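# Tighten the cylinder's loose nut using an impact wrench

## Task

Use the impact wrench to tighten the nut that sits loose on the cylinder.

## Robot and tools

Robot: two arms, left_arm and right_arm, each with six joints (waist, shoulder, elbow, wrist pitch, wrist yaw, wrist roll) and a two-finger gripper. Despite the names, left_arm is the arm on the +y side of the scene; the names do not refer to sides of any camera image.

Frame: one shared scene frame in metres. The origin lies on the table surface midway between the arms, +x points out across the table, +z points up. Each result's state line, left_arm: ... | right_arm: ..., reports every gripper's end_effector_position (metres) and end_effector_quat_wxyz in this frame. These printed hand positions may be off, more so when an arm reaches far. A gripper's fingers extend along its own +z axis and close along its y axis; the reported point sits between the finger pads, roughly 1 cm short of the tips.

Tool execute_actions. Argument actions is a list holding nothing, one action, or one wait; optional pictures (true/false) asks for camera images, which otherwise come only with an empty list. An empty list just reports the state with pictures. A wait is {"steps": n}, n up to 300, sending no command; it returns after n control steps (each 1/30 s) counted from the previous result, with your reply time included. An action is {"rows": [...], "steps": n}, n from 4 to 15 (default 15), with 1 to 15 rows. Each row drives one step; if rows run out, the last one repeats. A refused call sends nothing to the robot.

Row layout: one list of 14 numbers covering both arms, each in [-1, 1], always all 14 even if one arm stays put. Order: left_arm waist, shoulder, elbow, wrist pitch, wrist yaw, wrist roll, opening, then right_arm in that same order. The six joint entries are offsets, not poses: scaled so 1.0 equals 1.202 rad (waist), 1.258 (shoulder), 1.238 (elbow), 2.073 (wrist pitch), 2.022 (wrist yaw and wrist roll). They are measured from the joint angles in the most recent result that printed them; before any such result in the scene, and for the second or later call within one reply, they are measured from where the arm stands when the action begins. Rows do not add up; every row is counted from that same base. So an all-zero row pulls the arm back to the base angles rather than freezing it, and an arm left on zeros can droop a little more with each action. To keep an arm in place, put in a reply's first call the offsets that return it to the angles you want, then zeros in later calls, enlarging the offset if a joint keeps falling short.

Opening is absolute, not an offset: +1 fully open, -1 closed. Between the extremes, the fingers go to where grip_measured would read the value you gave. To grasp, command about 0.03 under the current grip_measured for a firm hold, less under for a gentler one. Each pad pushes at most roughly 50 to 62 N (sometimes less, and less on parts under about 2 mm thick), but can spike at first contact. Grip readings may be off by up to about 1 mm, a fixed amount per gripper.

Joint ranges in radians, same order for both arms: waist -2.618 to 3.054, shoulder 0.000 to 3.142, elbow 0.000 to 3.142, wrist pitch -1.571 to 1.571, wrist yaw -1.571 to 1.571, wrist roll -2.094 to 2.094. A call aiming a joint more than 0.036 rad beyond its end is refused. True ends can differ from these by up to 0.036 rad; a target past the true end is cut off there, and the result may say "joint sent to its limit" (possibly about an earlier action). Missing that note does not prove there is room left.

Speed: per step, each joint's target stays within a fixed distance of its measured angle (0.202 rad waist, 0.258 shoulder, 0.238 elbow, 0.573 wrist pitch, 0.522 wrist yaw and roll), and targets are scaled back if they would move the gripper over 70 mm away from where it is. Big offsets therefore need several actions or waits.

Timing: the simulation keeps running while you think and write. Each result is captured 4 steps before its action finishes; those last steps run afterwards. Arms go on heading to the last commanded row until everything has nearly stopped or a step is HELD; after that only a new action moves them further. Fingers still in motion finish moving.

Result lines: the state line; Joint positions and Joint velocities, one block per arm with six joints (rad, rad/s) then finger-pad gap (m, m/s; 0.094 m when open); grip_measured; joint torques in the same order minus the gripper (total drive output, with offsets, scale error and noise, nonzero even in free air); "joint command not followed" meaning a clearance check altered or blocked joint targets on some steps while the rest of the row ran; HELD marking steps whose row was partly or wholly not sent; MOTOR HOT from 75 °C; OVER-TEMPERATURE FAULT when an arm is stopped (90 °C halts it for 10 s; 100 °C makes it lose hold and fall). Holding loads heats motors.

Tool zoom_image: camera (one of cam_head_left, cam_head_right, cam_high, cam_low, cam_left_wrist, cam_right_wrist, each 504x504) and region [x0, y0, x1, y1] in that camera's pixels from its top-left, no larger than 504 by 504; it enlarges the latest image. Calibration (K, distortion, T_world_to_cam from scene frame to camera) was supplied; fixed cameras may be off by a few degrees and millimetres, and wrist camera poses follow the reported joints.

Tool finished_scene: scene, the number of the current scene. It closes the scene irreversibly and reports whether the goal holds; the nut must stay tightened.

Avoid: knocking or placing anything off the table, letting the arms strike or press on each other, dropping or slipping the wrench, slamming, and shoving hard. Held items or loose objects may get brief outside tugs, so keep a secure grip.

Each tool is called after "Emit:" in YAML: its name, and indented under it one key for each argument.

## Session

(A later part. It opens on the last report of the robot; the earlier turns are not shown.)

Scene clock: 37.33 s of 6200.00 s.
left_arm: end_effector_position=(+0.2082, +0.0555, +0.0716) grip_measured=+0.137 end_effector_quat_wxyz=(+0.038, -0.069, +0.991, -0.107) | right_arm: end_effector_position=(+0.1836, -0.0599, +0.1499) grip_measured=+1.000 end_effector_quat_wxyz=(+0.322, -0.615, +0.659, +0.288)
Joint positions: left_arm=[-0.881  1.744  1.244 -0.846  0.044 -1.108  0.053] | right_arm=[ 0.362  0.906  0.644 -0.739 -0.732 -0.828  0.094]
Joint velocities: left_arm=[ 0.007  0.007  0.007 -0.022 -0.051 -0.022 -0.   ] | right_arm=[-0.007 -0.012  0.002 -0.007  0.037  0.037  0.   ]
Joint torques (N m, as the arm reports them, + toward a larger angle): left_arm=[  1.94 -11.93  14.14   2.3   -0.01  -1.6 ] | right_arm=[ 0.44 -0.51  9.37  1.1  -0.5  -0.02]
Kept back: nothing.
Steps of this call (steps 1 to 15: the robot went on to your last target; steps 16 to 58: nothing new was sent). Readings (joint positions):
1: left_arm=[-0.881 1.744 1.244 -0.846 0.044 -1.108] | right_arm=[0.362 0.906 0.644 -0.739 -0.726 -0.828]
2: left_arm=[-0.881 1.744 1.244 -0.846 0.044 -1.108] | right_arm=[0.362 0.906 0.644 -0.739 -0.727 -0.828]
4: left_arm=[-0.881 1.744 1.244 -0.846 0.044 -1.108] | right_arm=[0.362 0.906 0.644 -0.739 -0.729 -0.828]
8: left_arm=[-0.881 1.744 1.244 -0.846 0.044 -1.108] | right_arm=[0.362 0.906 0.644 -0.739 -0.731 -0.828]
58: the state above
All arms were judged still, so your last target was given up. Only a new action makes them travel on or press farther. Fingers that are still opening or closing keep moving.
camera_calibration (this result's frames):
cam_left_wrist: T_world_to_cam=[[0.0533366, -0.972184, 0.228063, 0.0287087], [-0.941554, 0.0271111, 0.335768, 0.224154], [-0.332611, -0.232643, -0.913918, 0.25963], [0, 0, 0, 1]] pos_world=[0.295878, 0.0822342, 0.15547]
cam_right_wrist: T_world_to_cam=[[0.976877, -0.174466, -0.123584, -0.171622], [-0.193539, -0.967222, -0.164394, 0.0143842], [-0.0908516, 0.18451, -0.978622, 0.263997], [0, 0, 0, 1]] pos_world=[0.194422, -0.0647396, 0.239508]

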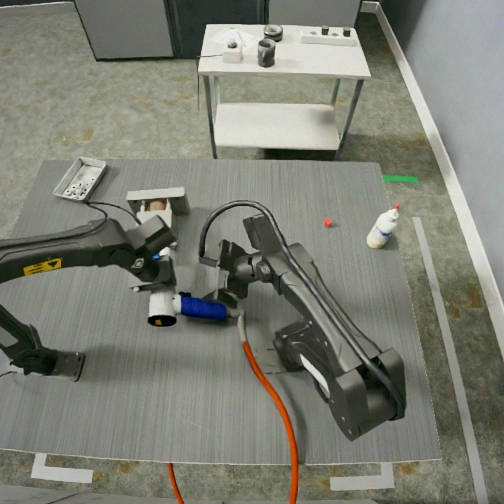

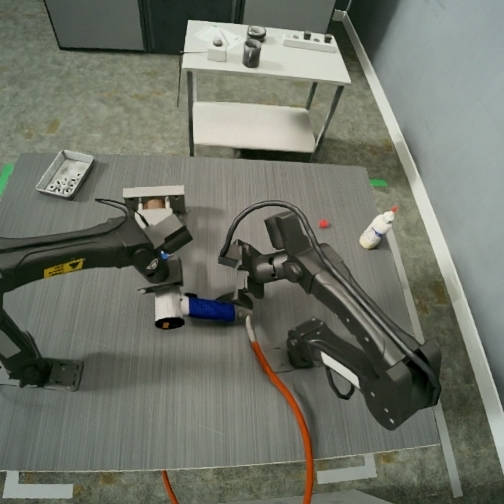

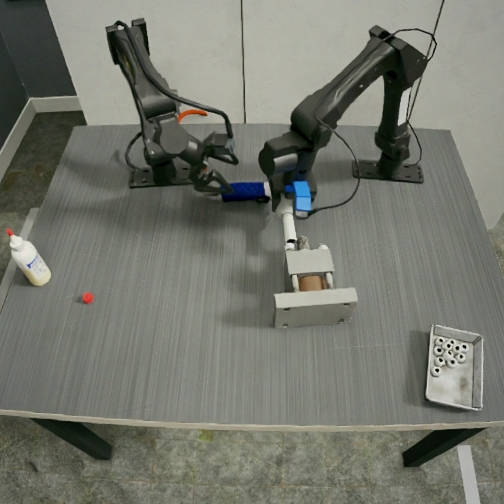

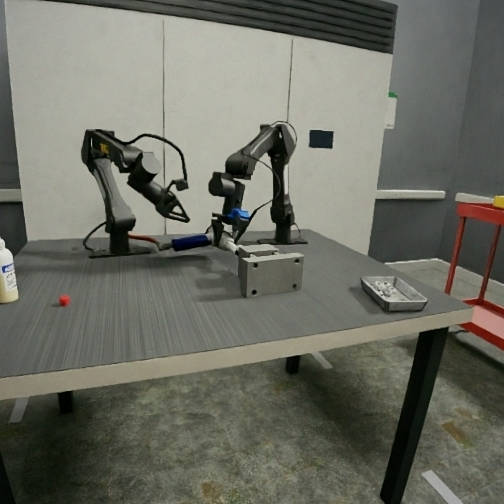

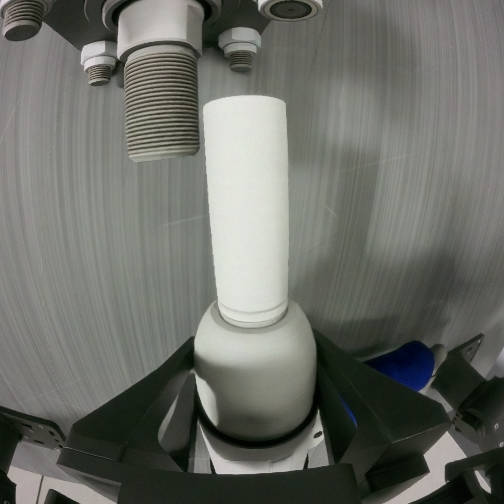

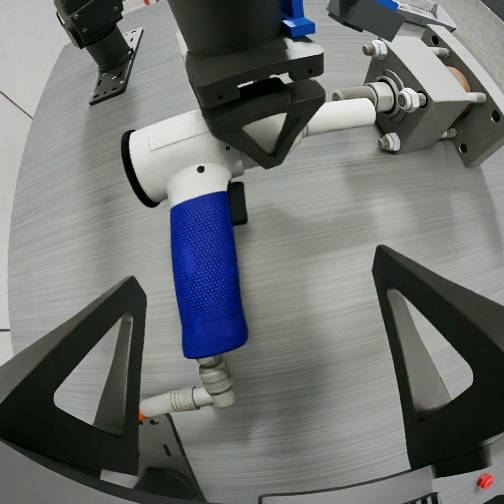

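Emit:
execute_actions:
  actions:
    - {"rows": [[0.018,-0.0432,0.0815,0.0620,-0.004,-0.0768,0.04,0.0058,0,0.017,-0.002,-0.003,0,1],[0.016,-0.0435,0.0850,0.0585,-0.006,-0.0775,0.04,0.0058,0,0.017,-0.002,-0.003,0,1],[0.014,-0.0437,0.0895,0.0555,-0.008,-0.0781,0.04,0.0058,0,0.017,-0.002,-0.003,0,1],[0.012,-0.0440,0.0942,0.0528,-0.0102,-0.0788,0.04,0.0058,0,0.017,-0.002,-0.003,0,1],[0.010,-0.0443,0.0990,0.0502,-0.0123,-0.0795,0.04,0.0058,0,0.017,-0.002,-0.003,0,1],[0.008,-0.0445,0.1037,0.0476,-0.0143,-0.0801,0.04,0.0058,0,0.017,-0.002,-0.003,0,1],[0.006,-0.0448,0.1084,0.0450,-0.0164,-0.0808,0.04,0.0058,0,0.017,-0.002,-0.003,0,1],[0.004,-0.0451,0.1131,0.0425,-0.0185,-0.0814,0.04,0.0058,0,0.017,-0.002,-0.003,0,1],[0.002,-0.0453,0.1178,0.0400,-0.0205,-0.0821,0.04,0.0058,0,0.017,-0.002,-0.003,0,1],[0.0,-0.0456,0.1225,0.0375,-0.0226,-0.0828,0.04,0.0058,0,0.017,-0.002,-0.003,0,1],[-0.002,-0.0458,0.1270,0.0352,-0.0247,-0.0834,0.04,0.0058,0,0.017,-0.002,-0.003,0,1],[-0.0035,-0.0460,0.1310,0.0332,-0.0260,-0.0838,0.04,0.0058,0,0.017,-0.002,-0.003,0,1],[-0.0042,-0.0461,0.1340,0.0320,-0.0267,-0.0841,0.04,0.0058,0,0.017,-0.002,-0.003,0,1],[-0.0042,-0.0461,0.1357,0.0314,-0.0267,-0.0841,0.04,0.0058,0,0.017,-0.002,-0.003,0,1]], "steps": 15}

Emit:
execute_actions:
  actions:
    - {"steps": 14}
  pictures: true

Scene clock: 44.67 s of 6200.00 s.
left_arm: end_effector_position=(+0.2100, +0.0543, +0.0806) grip_measured=+0.137 end_effector_quat_wxyz=(+0.047, -0.067, +0.991, -0.102) | right_arm: end_effector_position=(+0.1837, -0.0600, +0.1498) grip_measured=+1.000 end_effector_quat_wxyz=(+0.322, -0.615, +0.660, +0.288)
Joint positions: left_arm=[-0.889  1.744  1.281 -0.884  0.022 -1.109  0.053] | right_arm=[ 0.362  0.906  0.644 -0.739 -0.731 -0.828  0.094]
Joint velocities: left_arm=[-0.056  0.002  0.193 -0.154 -0.139 -0.066  0.   ] | right_arm=[-0.002 -0.012  0.002 -0.051  0.022 -0.051  0.   ]
Joint torques (N m, as the arm reports them, + toward a larger angle): left_arm=[  0.74 -11.89  14.36   2.22  -0.11  -1.6 ] | right_arm=[ 0.51 -0.52  9.33  1.12 -0.38 -0.01]
Steps of this call (steps 1 to 209: nothing new was sent; steps 210 to 220: the first 11 steps of this action). Readings (joint positions):
210: left_arm=[-0.881 1.744 1.244 -0.846 0.044 -1.108] | right_arm=[0.362 0.906 0.644 -0.739 -0.732 -0.828]
211: left_arm=[-0.881 1.744 1.244 -0.846 0.044 -1.108] | right_arm=[0.362 0.906 0.644 -0.739 -0.731 -0.828]
213: left_arm=[-0.881 1.744 1.245 -0.848 0.043 -1.108] | right_arm=[0.362 0.906 0.644 -0.739 -0.731 -0.828]
217: left_arm=[-0.883 1.744 1.263 -0.870 0.033 -1.108] | right_arm=[0.362 0.906 0.644 -0.739 -0.731 -0.828]
220: the state above

Scene clock: 45.13 s of 6200.00 s.
left_arm: end_effector_position=(+0.2113, +0.0510, +0.0887) grip_measured=+0.137 end_effector_quat_wxyz=(+0.054, -0.068, +0.991, -0.102) | right_arm: end_effector_position=(+0.1837, -0.0600, +0.1498) grip_measured=+1.000 end_effector_quat_wxyz=(+0.322, -0.615, +0.660, +0.288)
Joint positions: left_arm=[-0.899  1.744  1.313 -0.908  0.007 -1.121  0.053] | right_arm=[ 0.362  0.906  0.644 -0.739 -0.731 -0.828  0.094]
Joint velocities: left_arm=[ 0.012  0.032 -0.002 -0.051 -0.007 -0.007  0.   ] | right_arm=[-0.017  0.002  0.012  0.066  0.11  -0.037  0.   ]
Joint torques (N m, as the arm reports them, + toward a larger angle): left_arm=[  1.09 -12.4   14.28   2.26  -0.13  -1.6 ] | right_arm=[ 0.53 -0.51  9.31  1.12 -0.37 -0.01]
Kept back: nothing.
Steps of this call (steps 1 to 4: the last 4 steps of your previous action; steps 5 to 14: the robot went on to your last target). Readings (joint positions):
1: left_arm=[-0.892 1.744 1.288 -0.889 0.019 -1.110] | right_arm=[0.362 0.906 0.644 -0.739 -0.731 -0.828]
2: left_arm=[-0.894 1.744 1.294 -0.893 0.016 -1.111] | right_arm=[0.362 0.906 0.644 -0.739 -0.731 -0.828]
4: left_arm=[-0.897 1.744 1.304 -0.898 0.013 -1.114] | right_arm=[0.362 0.906 0.644 -0.739 -0.731 -0.828]
8: left_arm=[-0.899 1.744 1.313 -0.901 0.011 -1.118] | right_arm=[0.362 0.906 0.644 -0.739 -0.731 -0.828]
14: the state above
camera_calibration (this result's frames):
cam_left_wrist: T_world_to_cam=[[0.049475, -0.97508, 0.216266, 0.0223003], [-0.951634, 0.0197167, 0.306602, 0.226553], [-0.303225, -0.220975, -0.926944, 0.269675], [0, 0, 0, 1]] pos_world=[0.296264, 0.0768691, 0.175689]
cam_right_wrist: T_world_to_cam=[[0.97684, -0.174939, -0.123209, -0.171808], [-0.19389, -0.967237, -0.163888, 0.0143093], [-0.090502, 0.183982, -0.978754, 0.263866], [0, 0, 0, 1]] pos_world=[0.194483, -0.064762, 0.239437]

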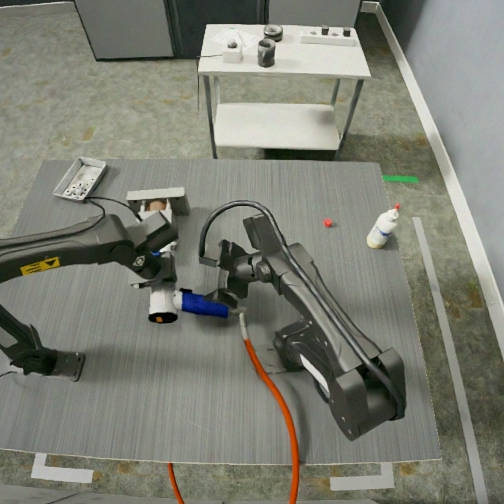

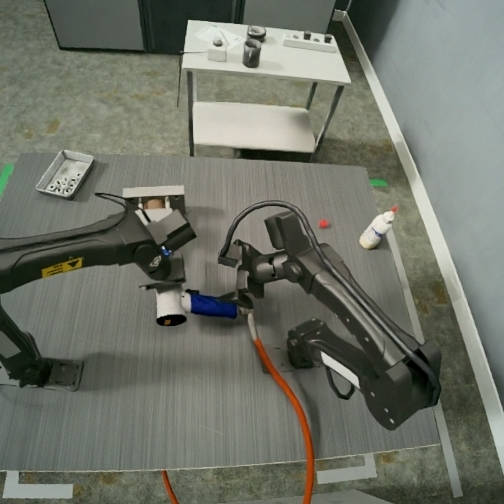

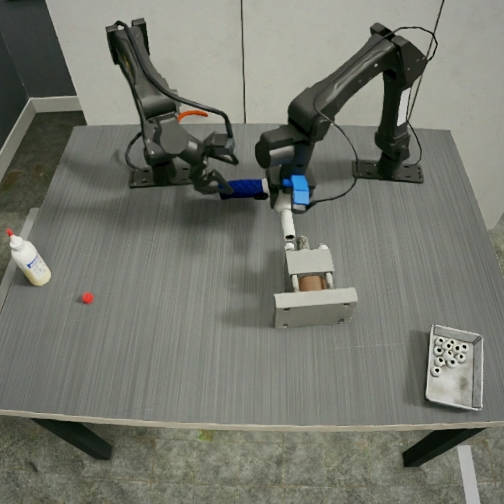

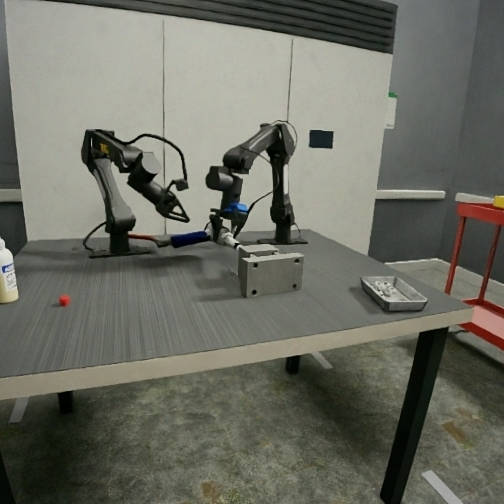

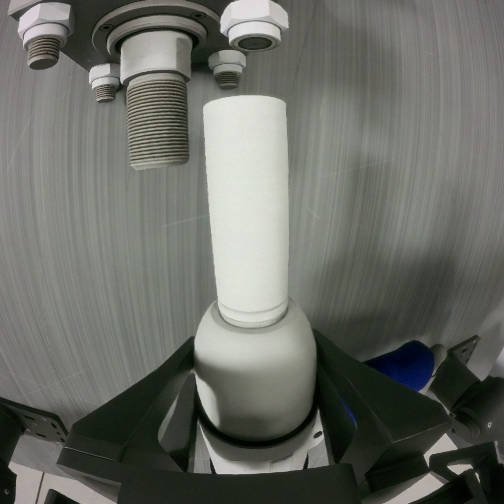

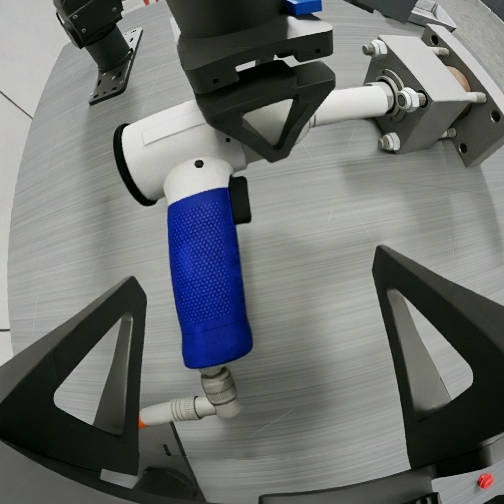

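Emit:
execute_actions:
  actions: []

Emit:
zoom_image:
  camera: "cam_right_wrist"
  region: [290, 60, 430, 160]

Emit:
zoom_image:
  camera: "cam_left_wrist"
  region: [150, 0, 330, 130]

Emit:
zoom_image:
  camera: "cam_left_wrist"
  region: [0, 0, 200, 180]

Scene clock: 45.27 s of 6200.00 s.
left_arm: end_effector_position=(+0.2111, +0.0514, +0.0886) grip_measured=+0.137 end_effector_quat_wxyz=(+0.054, -0.069, +0.991, -0.101) | right_arm: end_effector_position=(+0.1837, -0.0600, +0.1498) grip_measured=+1.000 end_effector_quat_wxyz=(+0.322, -0.615, +0.660, +0.288)
Joint positions: left_arm=[-0.899  1.744  1.313 -0.91   0.006 -1.122  0.053] | right_arm=[ 0.362  0.906  0.644 -0.739 -0.731 -0.828  0.094]
Joint velocities: left_arm=[ 0.012 -0.007  0.002  0.022  0.022  0.007 -0.   ] | right_arm=[ 0.002 -0.017 -0.012 -0.051 -0.095  0.022  0.   ]
Joint torques (N m, as the arm reports them, + toward a larger angle): left_arm=[  1.08 -12.33  14.25   2.22  -0.13  -1.6 ] | right_arm=[ 0.51 -0.51  9.32  1.11 -0.37 -0.02]
Kept back: nothing.
Steps of this call (steps 1 to 4: the robot went on to your last target). Readings (joint positions):
1: left_arm=[-0.899 1.744 1.313 -0.909 0.006 -1.121] | right_arm=[0.362 0.906 0.644 -0.739 -0.731 -0.828]
2: left_arm=[-0.899 1.744 1.313 -0.910 0.006 -1.121] | right_arm=[0.362 0.906 0.644 -0.739 -0.731 -0.828]
4: the state above
camera_calibration (this result's frames):
cam_left_wrist: T_world_to_cam=[[0.0508558, -0.975376, 0.214604, 0.0226159], [-0.951358, 0.0180659, 0.307557, 0.226329], [-0.303861, -0.219807, -0.927013, 0.269687], [0, 0, 0, 1]] pos_world=[0.296117, 0.0772492, 0.175541]
cam_right_wrist: T_world_to_cam=[[0.97684, -0.174939, -0.123209, -0.171808], [-0.19389, -0.967237, -0.163888, 0.0143093], [-0.090502, 0.183982, -0.978754, 0.263866], [0, 0, 0, 1]] pos_world=[0.194483, -0.064762, 0.239437]

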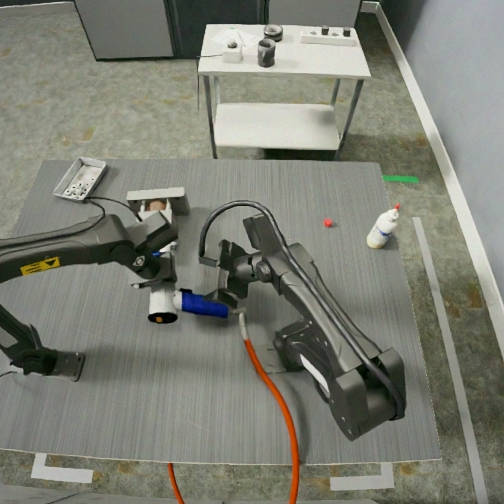

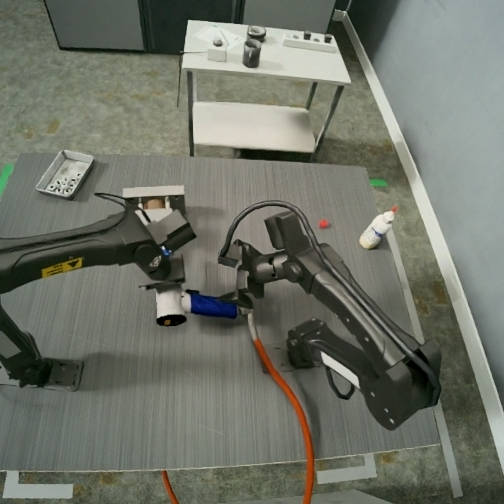

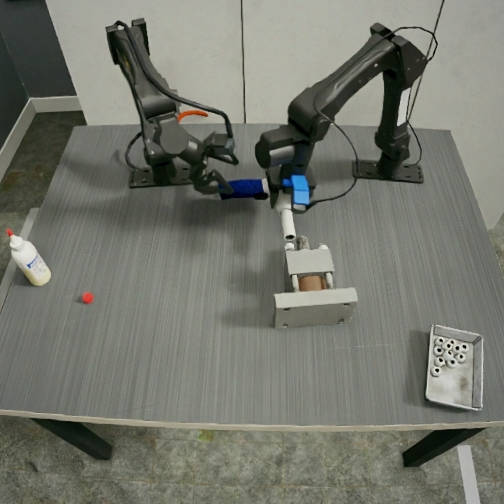

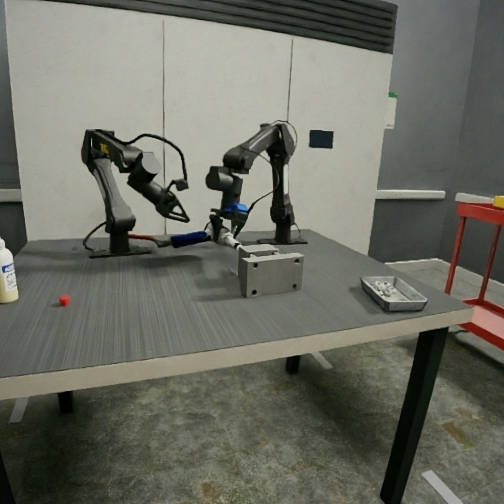

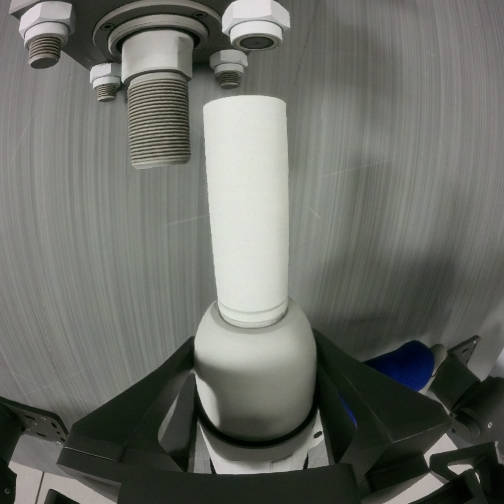

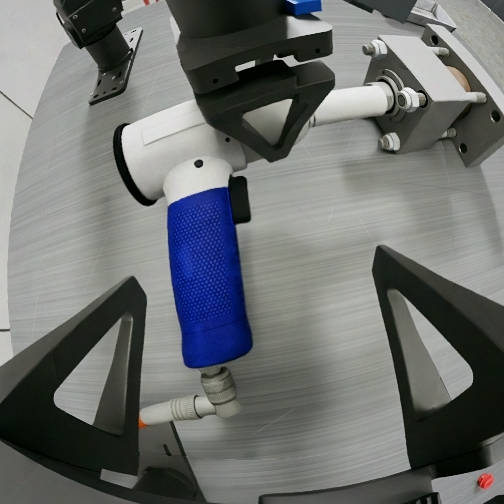

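Region (290, 60, 430, 160) of cam_right_wrist's 504x504 image, scaled by 3.600, with more detail than that image has; it fills the top 360 rows of this view, and the rest is white.

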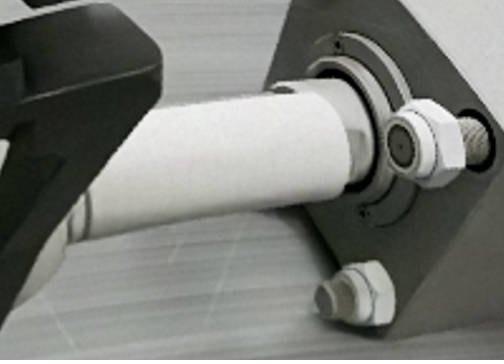

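Region (150, 0, 330, 130) of cam_left_wrist's 504x504 image, scaled by 2.800, with more detail than that image has.

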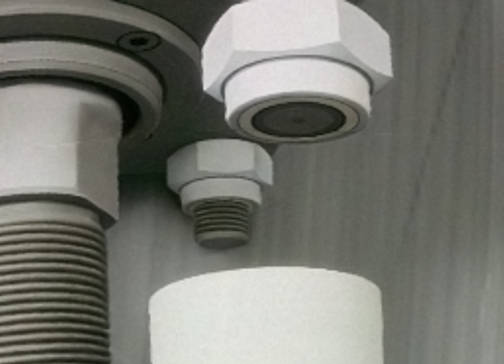

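Region (0, 0, 200, 180) of cam_left_wrist's 504x504 image, scaled by 2.520, with more detail than that image has; it fills the top 454 rows of this view, and the rest is white.

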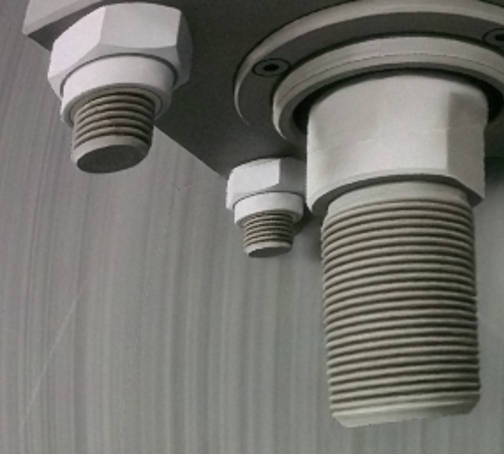

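Emit:
execute_actions:
  actions:
    - {"rows": [[0.0118,-0.0452,0.0812,0.0620,-0.0079,-0.0756,0.04,0.0093,0.0022,0.0126,0.0176,0.0017,0.0083,1],[0.0135,-0.0437,0.0832,0.0618,-0.0080,-0.0742,0.04,0.0152,0.0060,0.0053,0.0318,0.0051,0.0143,1],[0.0158,-0.0417,0.0861,0.0615,-0.0080,-0.0723,0.04,0.0234,0.0112,-0.0049,0.0479,0.0089,0.0211,1],[0.0188,-0.0390,0.0897,0.0610,-0.0081,-0.0705,0.04,0.0340,0.0179,-0.0181,0.0657,0.0132,0.0286,1],[0.0218,-0.0364,0.0933,0.0606,-0.0082,-0.0685,0.04,0.0445,0.0247,-0.0312,0.0835,0.0174,0.0361,1],[0.0251,-0.0335,0.0974,0.0600,-0.0083,-0.0664,0.04,0.0562,0.0321,-0.0459,0.1013,0.0217,0.0436,1],[0.0284,-0.0305,0.1014,0.0596,-0.0084,-0.0644,0.04,0.0680,0.0396,-0.0605,0.1173,0.0255,0.0504,1],[0.0318,-0.0276,0.1055,0.0590,-0.0085,-0.0626,0.04,0.0797,0.0471,-0.0751,0.1334,0.0294,0.0572,1],[0.0348,-0.0249,0.1091,0.0586,-0.0086,-0.0608,0.04,0.0903,0.0538,-0.0883,0.1494,0.0332,0.0639,1],[0.0378,-0.0223,0.1127,0.0582,-0.0087,-0.0591,0.04,0.1008,0.0605,-0.1014,0.1619,0.0362,0.0692,1],[0.0404,-0.0199,0.1160,0.0578,-0.0088,-0.0579,0.04,0.1102,0.0665,-0.1131,0.1708,0.0383,0.0729,1],[0.0424,-0.0182,0.1184,0.0575,-0.0089,-0.0572,0.04,0.1172,0.0710,-0.1219,0.1743,0.0392,0.0744,1],[0.0436,-0.0171,0.1198,0.0573,-0.0089,-0.0569,0.04,0.1213,0.0736,-0.1270,0.1761,0.0396,0.0752,1],[0.0441,-0.0167,0.1204,0.0572,-0.0089,-0.0569,0.04,0.1231,0.0747,-0.1292,0.1761,0.0396,0.0752,1]], "steps": 15}

Emit:
execute_actions:
  actions:
    - {"steps": 20}
  pictures: true

Scene clock: 52.03 s of 6200.00 s.
left_arm: end_effector_position=(+0.2159, +0.0499, +0.0889) grip_measured=+0.137 end_effector_quat_wxyz=(+0.053, -0.066, +0.992, -0.097) | right_arm: end_effector_position=(+0.1852, -0.0402, +0.1195) grip_measured=+1.000 end_effector_quat_wxyz=(+0.321, -0.621, +0.655, +0.288)
Joint positions: left_arm=[-0.89   1.765  1.341 -0.924  0.006 -1.108  0.053] | right_arm=[ 0.467  0.966  0.536 -0.505 -0.675 -0.732  0.094]
Joint velocities: left_arm=[ 0.076  0.105  0.125 -0.066 -0.095  0.139  0.001] | right_arm=[ 0.364  0.31  -0.535  0.74   0.242  0.33   0.   ]
Joint torques (N m, as the arm reports them, + toward a larger angle): left_arm=[  2.57 -11.82  14.55   2.2   -0.18  -1.44] | right_arm=[ 0.42 -0.67  7.23  1.36 -0.4   0.03]
Steps of this call (steps 1 to 15: the robot went on to your last target; steps 16 to 192: nothing new was sent; steps 193 to 203: the first 11 steps of this action). Readings (joint positions):
193: left_arm=[-0.899 1.744 1.313 -0.910 0.006 -1.122] | right_arm=[0.363 0.906 0.644 -0.737 -0.730 -0.826]
194: left_arm=[-0.899 1.744 1.313 -0.910 0.006 -1.122] | right_arm=[0.365 0.906 0.644 -0.731 -0.726 -0.822]
196: left_arm=[-0.899 1.744 1.313 -0.910 0.006 -1.122] | right_arm=[0.378 0.907 0.641 -0.701 -0.718 -0.809]
200: left_arm=[-0.897 1.753 1.325 -0.921 0.006 -1.118] | right_arm=[0.427 0.932 0.593 -0.587 -0.696 -0.767]
203: the state above

Scene clock: 52.70 s of 6200.00 s.
left_arm: end_effector_position=(+0.2249, +0.0498, +0.0904) grip_measured=+0.137 end_effector_quat_wxyz=(+0.057, -0.071, +0.991, -0.099) | right_arm: end_effector_position=(+0.1865, -0.0337, +0.1043) grip_measured=+1.000 end_effector_quat_wxyz=(+0.322, -0.616, +0.660, +0.286)
Joint positions: left_arm=[-0.872  1.778  1.36  -0.924  0.004 -1.099  0.053] | right_arm=[ 0.503  0.996  0.481 -0.391 -0.646 -0.68   0.094]
Joint velocities: left_arm=[-0.007 -0.012  0.002 -0.022  0.007 -0.007  0.001] | right_arm=[-0.007  0.002 -0.022 -0.022 -0.007  0.007  0.   ]
Joint torques (N m, as the arm reports them, + toward a larger angle): left_arm=[  2.09 -12.33  14.53   2.26  -0.13  -1.43] | right_arm=[ 0.53 -0.95  7.46  1.46 -0.31  0.  ]
Kept back: nothing.
Steps of this call (steps 1 to 4: the last 4 steps of your previous action; steps 5 to 20: the robot went on to your last target). Readings (joint positions):
1: left_arm=[-0.887 1.769 1.345 -0.924 0.006 -1.105] | right_arm=[0.479 0.976 0.519 -0.484 -0.669 -0.722]
2: left_arm=[-0.884 1.772 1.349 -0.924 0.006 -1.103] | right_arm=[0.489 0.984 0.504 -0.467 -0.664 -0.713]
4: left_arm=[-0.877 1.777 1.354 -0.924 0.006 -1.100] | right_arm=[0.500 0.995 0.486 -0.446 -0.657 -0.701]
8: left_arm=[-0.872 1.778 1.358 -0.924 0.004 -1.099] | right_arm=[0.503 0.996 0.481 -0.416 -0.650 -0.688]
20: the state above
camera_calibration (this result's frames):
cam_left_wrist: T_world_to_cam=[[0.0544186, -0.976097, 0.210413, 0.0195874], [-0.953343, 0.0118765, 0.301655, 0.240247], [-0.296943, -0.217012, -0.929909, 0.273693], [0, 0, 0, 1]] pos_world=[0.309244, 0.0756606, 0.177916]
cam_right_wrist: T_world_to_cam=[[0.977012, -0.176027, -0.12026, -0.175964], [-0.194279, -0.967423, -0.162323, 0.0326874], [-0.0877693, 0.181956, -0.979382, 0.214271], [0, 0, 0, 1]] pos_world=[0.197075, -0.0383395, 0.193997]

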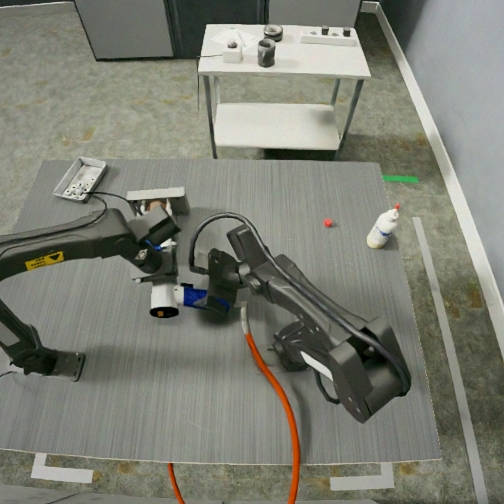

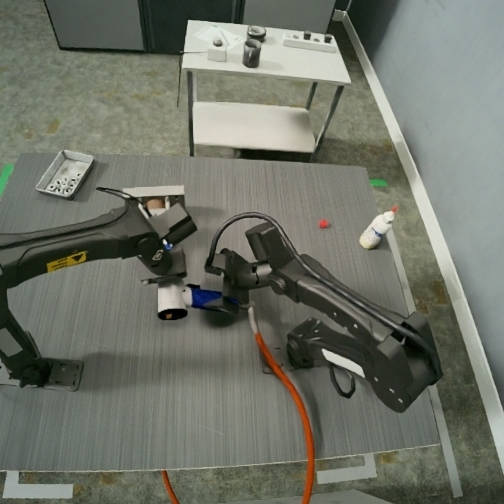

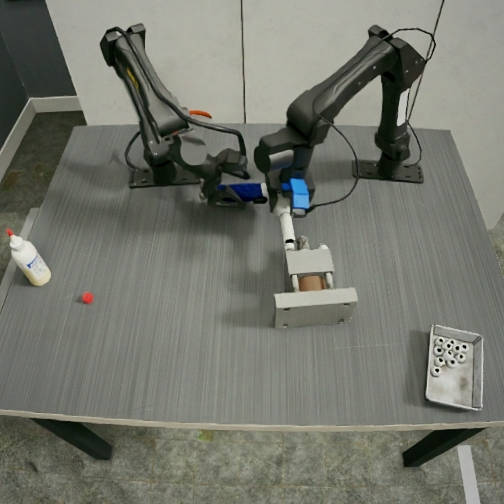

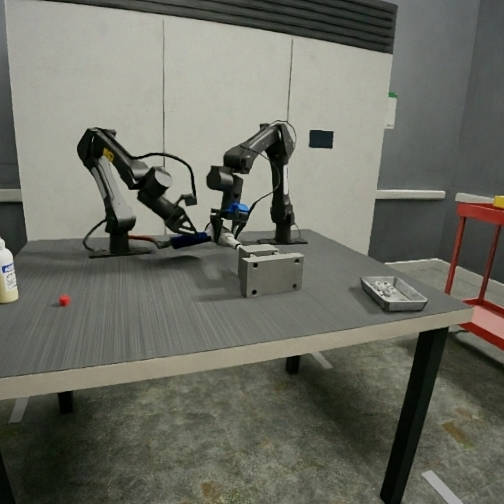

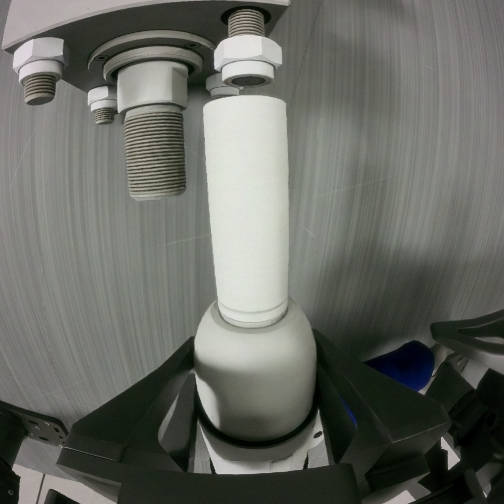

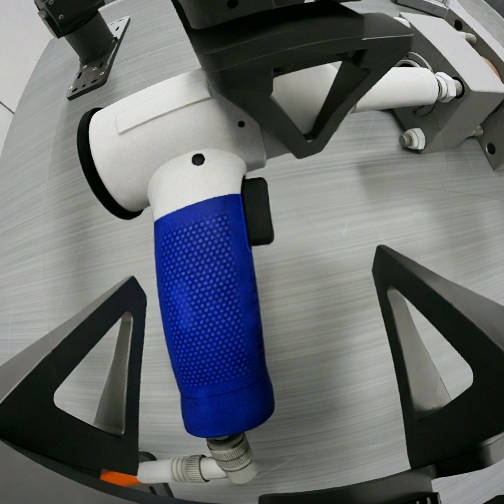

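Emit:
zoom_image:
  camera: "cam_right_wrist"
  region: [350, 40, 490, 150]

Emit:
zoom_image:
  camera: "cam_left_wrist"
  region: [180, 0, 320, 130]

Emit:
zoom_image:
  camera: "cam_low"
  region: [150, 170, 280, 280]

Region (350, 40, 490, 150) of cam_right_wrist's 504x504 image, scaled by 3.600, with more detail than that image has; it fills the top 396 rows of this view, and the rest is white.

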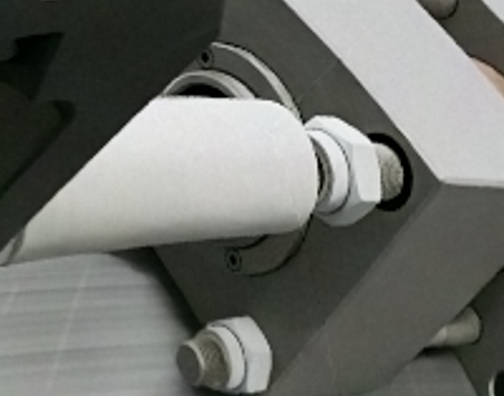

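Region (180, 0, 320, 130) of cam_left_wrist's 504x504 image, scaled by 3.600, with more detail than that image has; it fills the top 468 rows of this view, and the rest is white.

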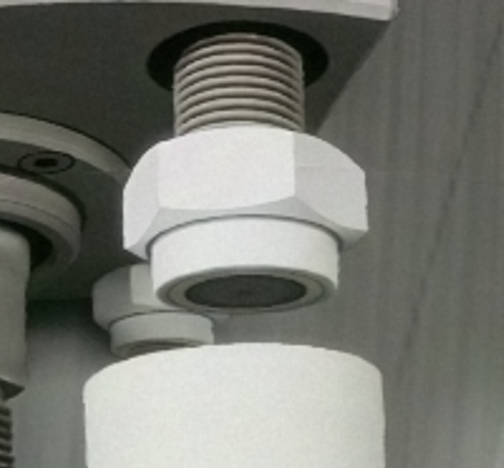

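Region (150, 170, 280, 280) of cam_low's 504x504 image, scaled by 3.877, with more detail than that image has; it fills the top 426 rows of this view, and the rest is white.

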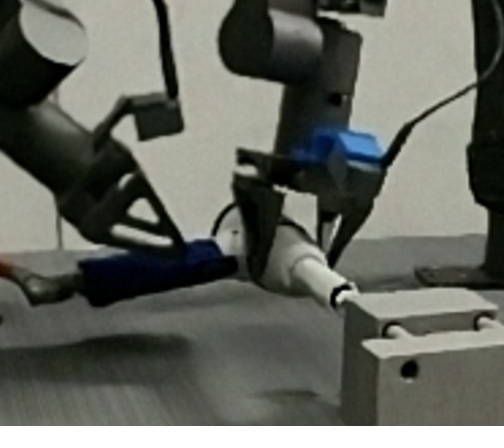

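Emit:
execute_actions:
  actions:
    - {"rows": [[0.0225,-0.0428,0.0836,0.0645,-0.0062,-0.0668,0.04,0.0058,0.0030,0.0024,0.0080,-0.002,0.002,1],[0.0241,-0.0416,0.0855,0.0650,-0.0050,-0.0652,0.04,0.0058,0.0030,0.0024,0.0080,-0.002,0.002,1],[0.0262,-0.0401,0.0878,0.0654,-0.0040,-0.0635,0.04,0.0058,0.0030,0.0024,0.0080,-0.002,0.002,1],[0.0287,-0.0384,0.0903,0.0656,-0.0031,-0.0618,0.04,0.0058,0.0030,0.0024,0.0080,-0.002,0.002,1],[0.0315,-0.0366,0.0929,0.0656,-0.0023,-0.0601,0.04,0.0058,0.0030,0.0024,0.0080,-0.002,0.002,1],[0.0343,-0.0348,0.0955,0.0656,-0.0016,-0.0585,0.04,0.0058,0.0030,0.0024,0.0080,-0.002,0.002,1],[0.0371,-0.0330,0.0980,0.0656,-0.0010,-0.0569,0.04,0.0058,0.0030,0.0024,0.0080,-0.002,0.002,1],[0.0398,-0.0313,0.1004,0.0656,-0.0004,-0.0554,0.04,0.0058,0.0030,0.0024,0.0080,-0.002,0.002,1],[0.0424,-0.0297,0.1027,0.0656,0.0002,-0.0540,0.04,0.0058,0.0030,0.0024,0.0080,-0.002,0.002,1],[0.0449,-0.0282,0.1048,0.0656,0.0007,-0.0527,0.04,0.0058,0.0030,0.0024,0.0080,-0.002,0.002,1],[0.0471,-0.0268,0.1067,0.0656,0.0012,-0.0516,0.04,0.0058,0.0030,0.0024,0.0080,-0.002,0.002,1],[0.0490,-0.0256,0.1084,0.0656,0.0016,-0.0507,0.04,0.0058,0.0030,0.0024,0.0080,-0.002,0.002,1],[0.0506,-0.0246,0.1098,0.0656,0.0018,-0.0500,0.04,0.0058,0.0030,0.0024,0.0080,-0.002,0.002,1],[0.0517,-0.0239,0.1107,0.0656,0.0020,-0.0496,0.04,0.0058,0.0030,0.0024,0.0080,-0.002,0.002,1],[0.0524,-0.0235,0.1112,0.0656,0.0020,-0.0495,0.04,0.0058,0.0030,0.0024,0.0080,-0.002,0.002,1]], "steps": 15}

Emit:
execute_actions:
  actions:
    - {"steps": 18}
  pictures: true

Scene clock: 56.07 s of 6200.00 s.
left_arm: end_effector_position=(+0.2317, +0.0509, +0.0890) grip_measured=+0.137 end_effector_quat_wxyz=(+0.057, -0.066, +0.992, -0.096) | right_arm: end_effector_position=(+0.1868, -0.0337, +0.1044) grip_measured=+1.000 end_effector_quat_wxyz=(+0.323, -0.616, +0.660, +0.286)
Joint positions: left_arm=[-0.854  1.795  1.377 -0.93   0.007 -1.071  0.053] | right_arm=[ 0.503  0.996  0.481 -0.39  -0.646 -0.68   0.094]
Joint velocities: left_arm=[ 0.105  0.09   0.105  0.022 -0.007  0.066 -0.   ] | right_arm=[-0.007  0.007 -0.012 -0.051 -0.022  0.066  0.   ]
Joint torques (N m, as the arm reports them, + toward a larger angle): left_arm=[  2.24 -12.38  14.43   2.22  -0.02  -1.39] | right_arm=[ 0.52 -0.95  7.54  1.45 -0.3   0.02]
Steps of this call (steps 1 to 15: the robot went on to your last target; steps 16 to 90: nothing new was sent; steps 91 to 101: the first 11 steps of this action). Readings (joint positions):
91: left_arm=[-0.872 1.778 1.360 -0.924 0.004 -1.099] | right_arm=[0.503 0.996 0.481 -0.390 -0.646 -0.680]
92: left_arm=[-0.872 1.778 1.360 -0.924 0.004 -1.098] | right_arm=[0.503 0.996 0.481 -0.390 -0.646 -0.680]
94: left_arm=[-0.871 1.778 1.360 -0.924 0.004 -1.095] | right_arm=[0.503 0.996 0.481 -0.390 -0.646 -0.680]
98: left_arm=[-0.864 1.785 1.368 -0.930 0.006 -1.081] | right_arm=[0.503 0.996 0.481 -0.390 -0.646 -0.680]
101: the state above

Scene clock: 56.67 s of 6200.00 s.
left_arm: end_effector_position=(+0.2330, +0.0511, +0.0881) grip_measured=+0.137 end_effector_quat_wxyz=(+0.051, -0.065, +0.992, -0.096) | right_arm: end_effector_position=(+0.1868, -0.0337, +0.1044) grip_measured=+1.000 end_effector_quat_wxyz=(+0.323, -0.616, +0.660, +0.286)
Joint positions: left_arm=[-0.845  1.804  1.385 -0.936  0.019 -1.063  0.053] | right_arm=[ 0.503  0.996  0.481 -0.39  -0.646 -0.68   0.094]
Joint velocities: left_arm=[-0.007 -0.017  0.007 -0.022 -0.081  0.007  0.   ] | right_arm=[-0.002  0.022  0.017  0.007 -0.037  0.007  0.   ]
Joint torques (N m, as the arm reports them, + toward a larger angle): left_arm=[  2.63 -12.33  14.59   2.27  -0.08  -1.32] | right_arm=[ 0.51 -0.95  7.52  1.46 -0.31  0.02]
Kept back: nothing.
Steps of this call (steps 1 to 4: the last 4 steps of your previous action; steps 5 to 18: the robot went on to your last target). Readings (joint positions):
1: left_arm=[-0.851 1.798 1.380 -0.930 0.007 -1.069] | right_arm=[0.503 0.996 0.481 -0.390 -0.646 -0.680]
2: left_arm=[-0.848 1.800 1.381 -0.931 0.012 -1.067] | right_arm=[0.503 0.996 0.481 -0.390 -0.646 -0.680]
4: left_arm=[-0.846 1.803 1.383 -0.934 0.016 -1.064] | right_arm=[0.503 0.996 0.481 -0.390 -0.646 -0.680]
8: left_arm=[-0.845 1.804 1.384 -0.935 0.019 -1.063] | right_arm=[0.503 0.996 0.481 -0.390 -0.646 -0.680]
18: the state above
camera_calibration (this result's frames):
cam_left_wrist: T_world_to_cam=[[0.0452607, -0.977792, 0.20463, 0.0236334], [-0.949199, 0.0217598, 0.313922, 0.246124], [-0.311404, -0.208443, -0.927135, 0.27702], [0, 0, 0, 1]] pos_world=[0.318816, 0.075496, 0.174735]
cam_right_wrist: T_world_to_cam=[[0.977005, -0.176701, -0.119323, -0.17632], [-0.194806, -0.967257, -0.162678, 0.0329365], [-0.0866709, 0.182182, -0.979438, 0.214177], [0, 0, 0, 1]] pos_world=[0.197245, -0.0383171, 0.194092]

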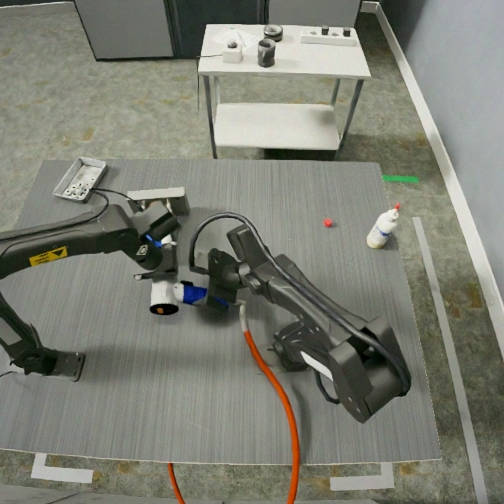

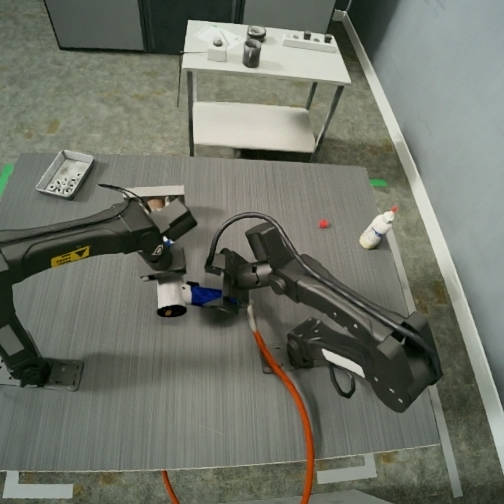

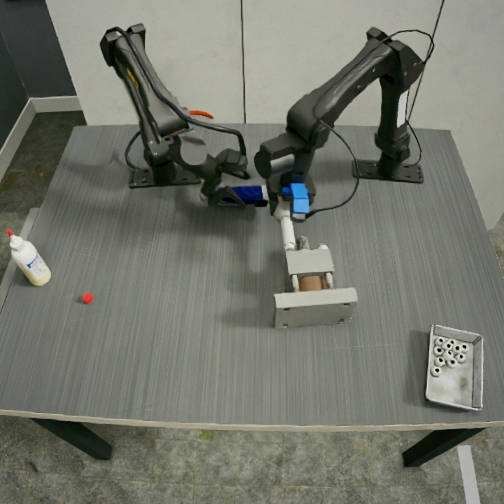

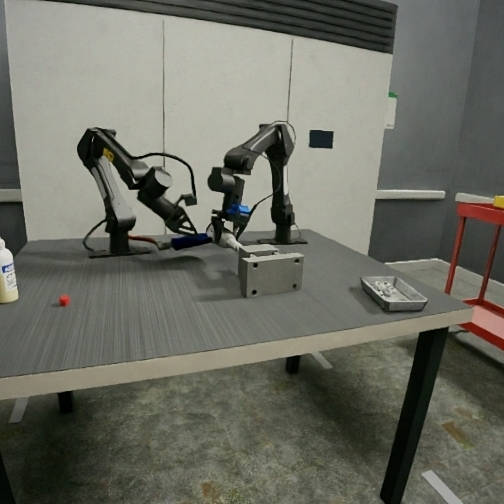

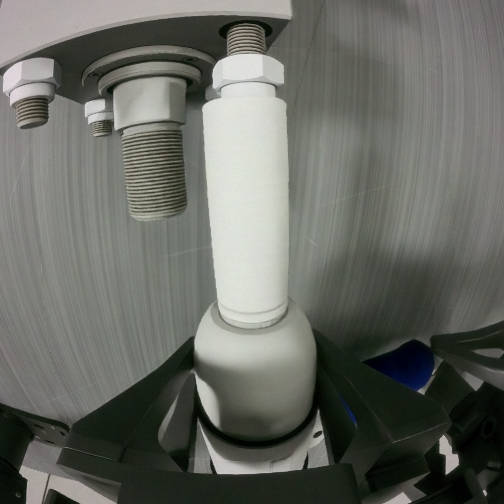

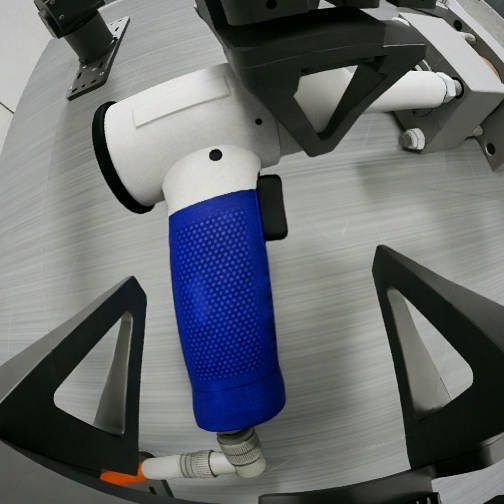

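Emit:
zoom_image:
  camera: "cam_head_right"
  region: [120, 200, 280, 330]

Emit:
zoom_image:
  camera: "cam_high"
  region: [180, 120, 340, 260]

Region (120, 200, 280, 330) of cam_head_right's 504x504 image, scaled by 3.150, with more detail than that image has; it fills the top 410 rows of this view, and the rest is white.

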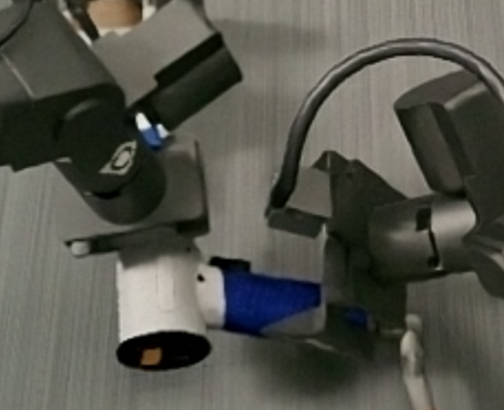

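Region (180, 120, 340, 260) of cam_high's 504x504 image, scaled by 3.150, with more detail than that image has; it fills the top 441 rows of this view, and the rest is white.

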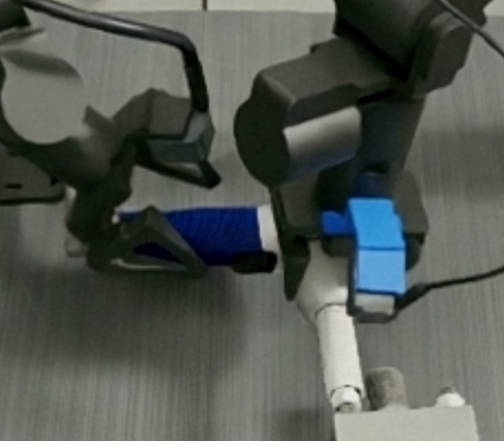

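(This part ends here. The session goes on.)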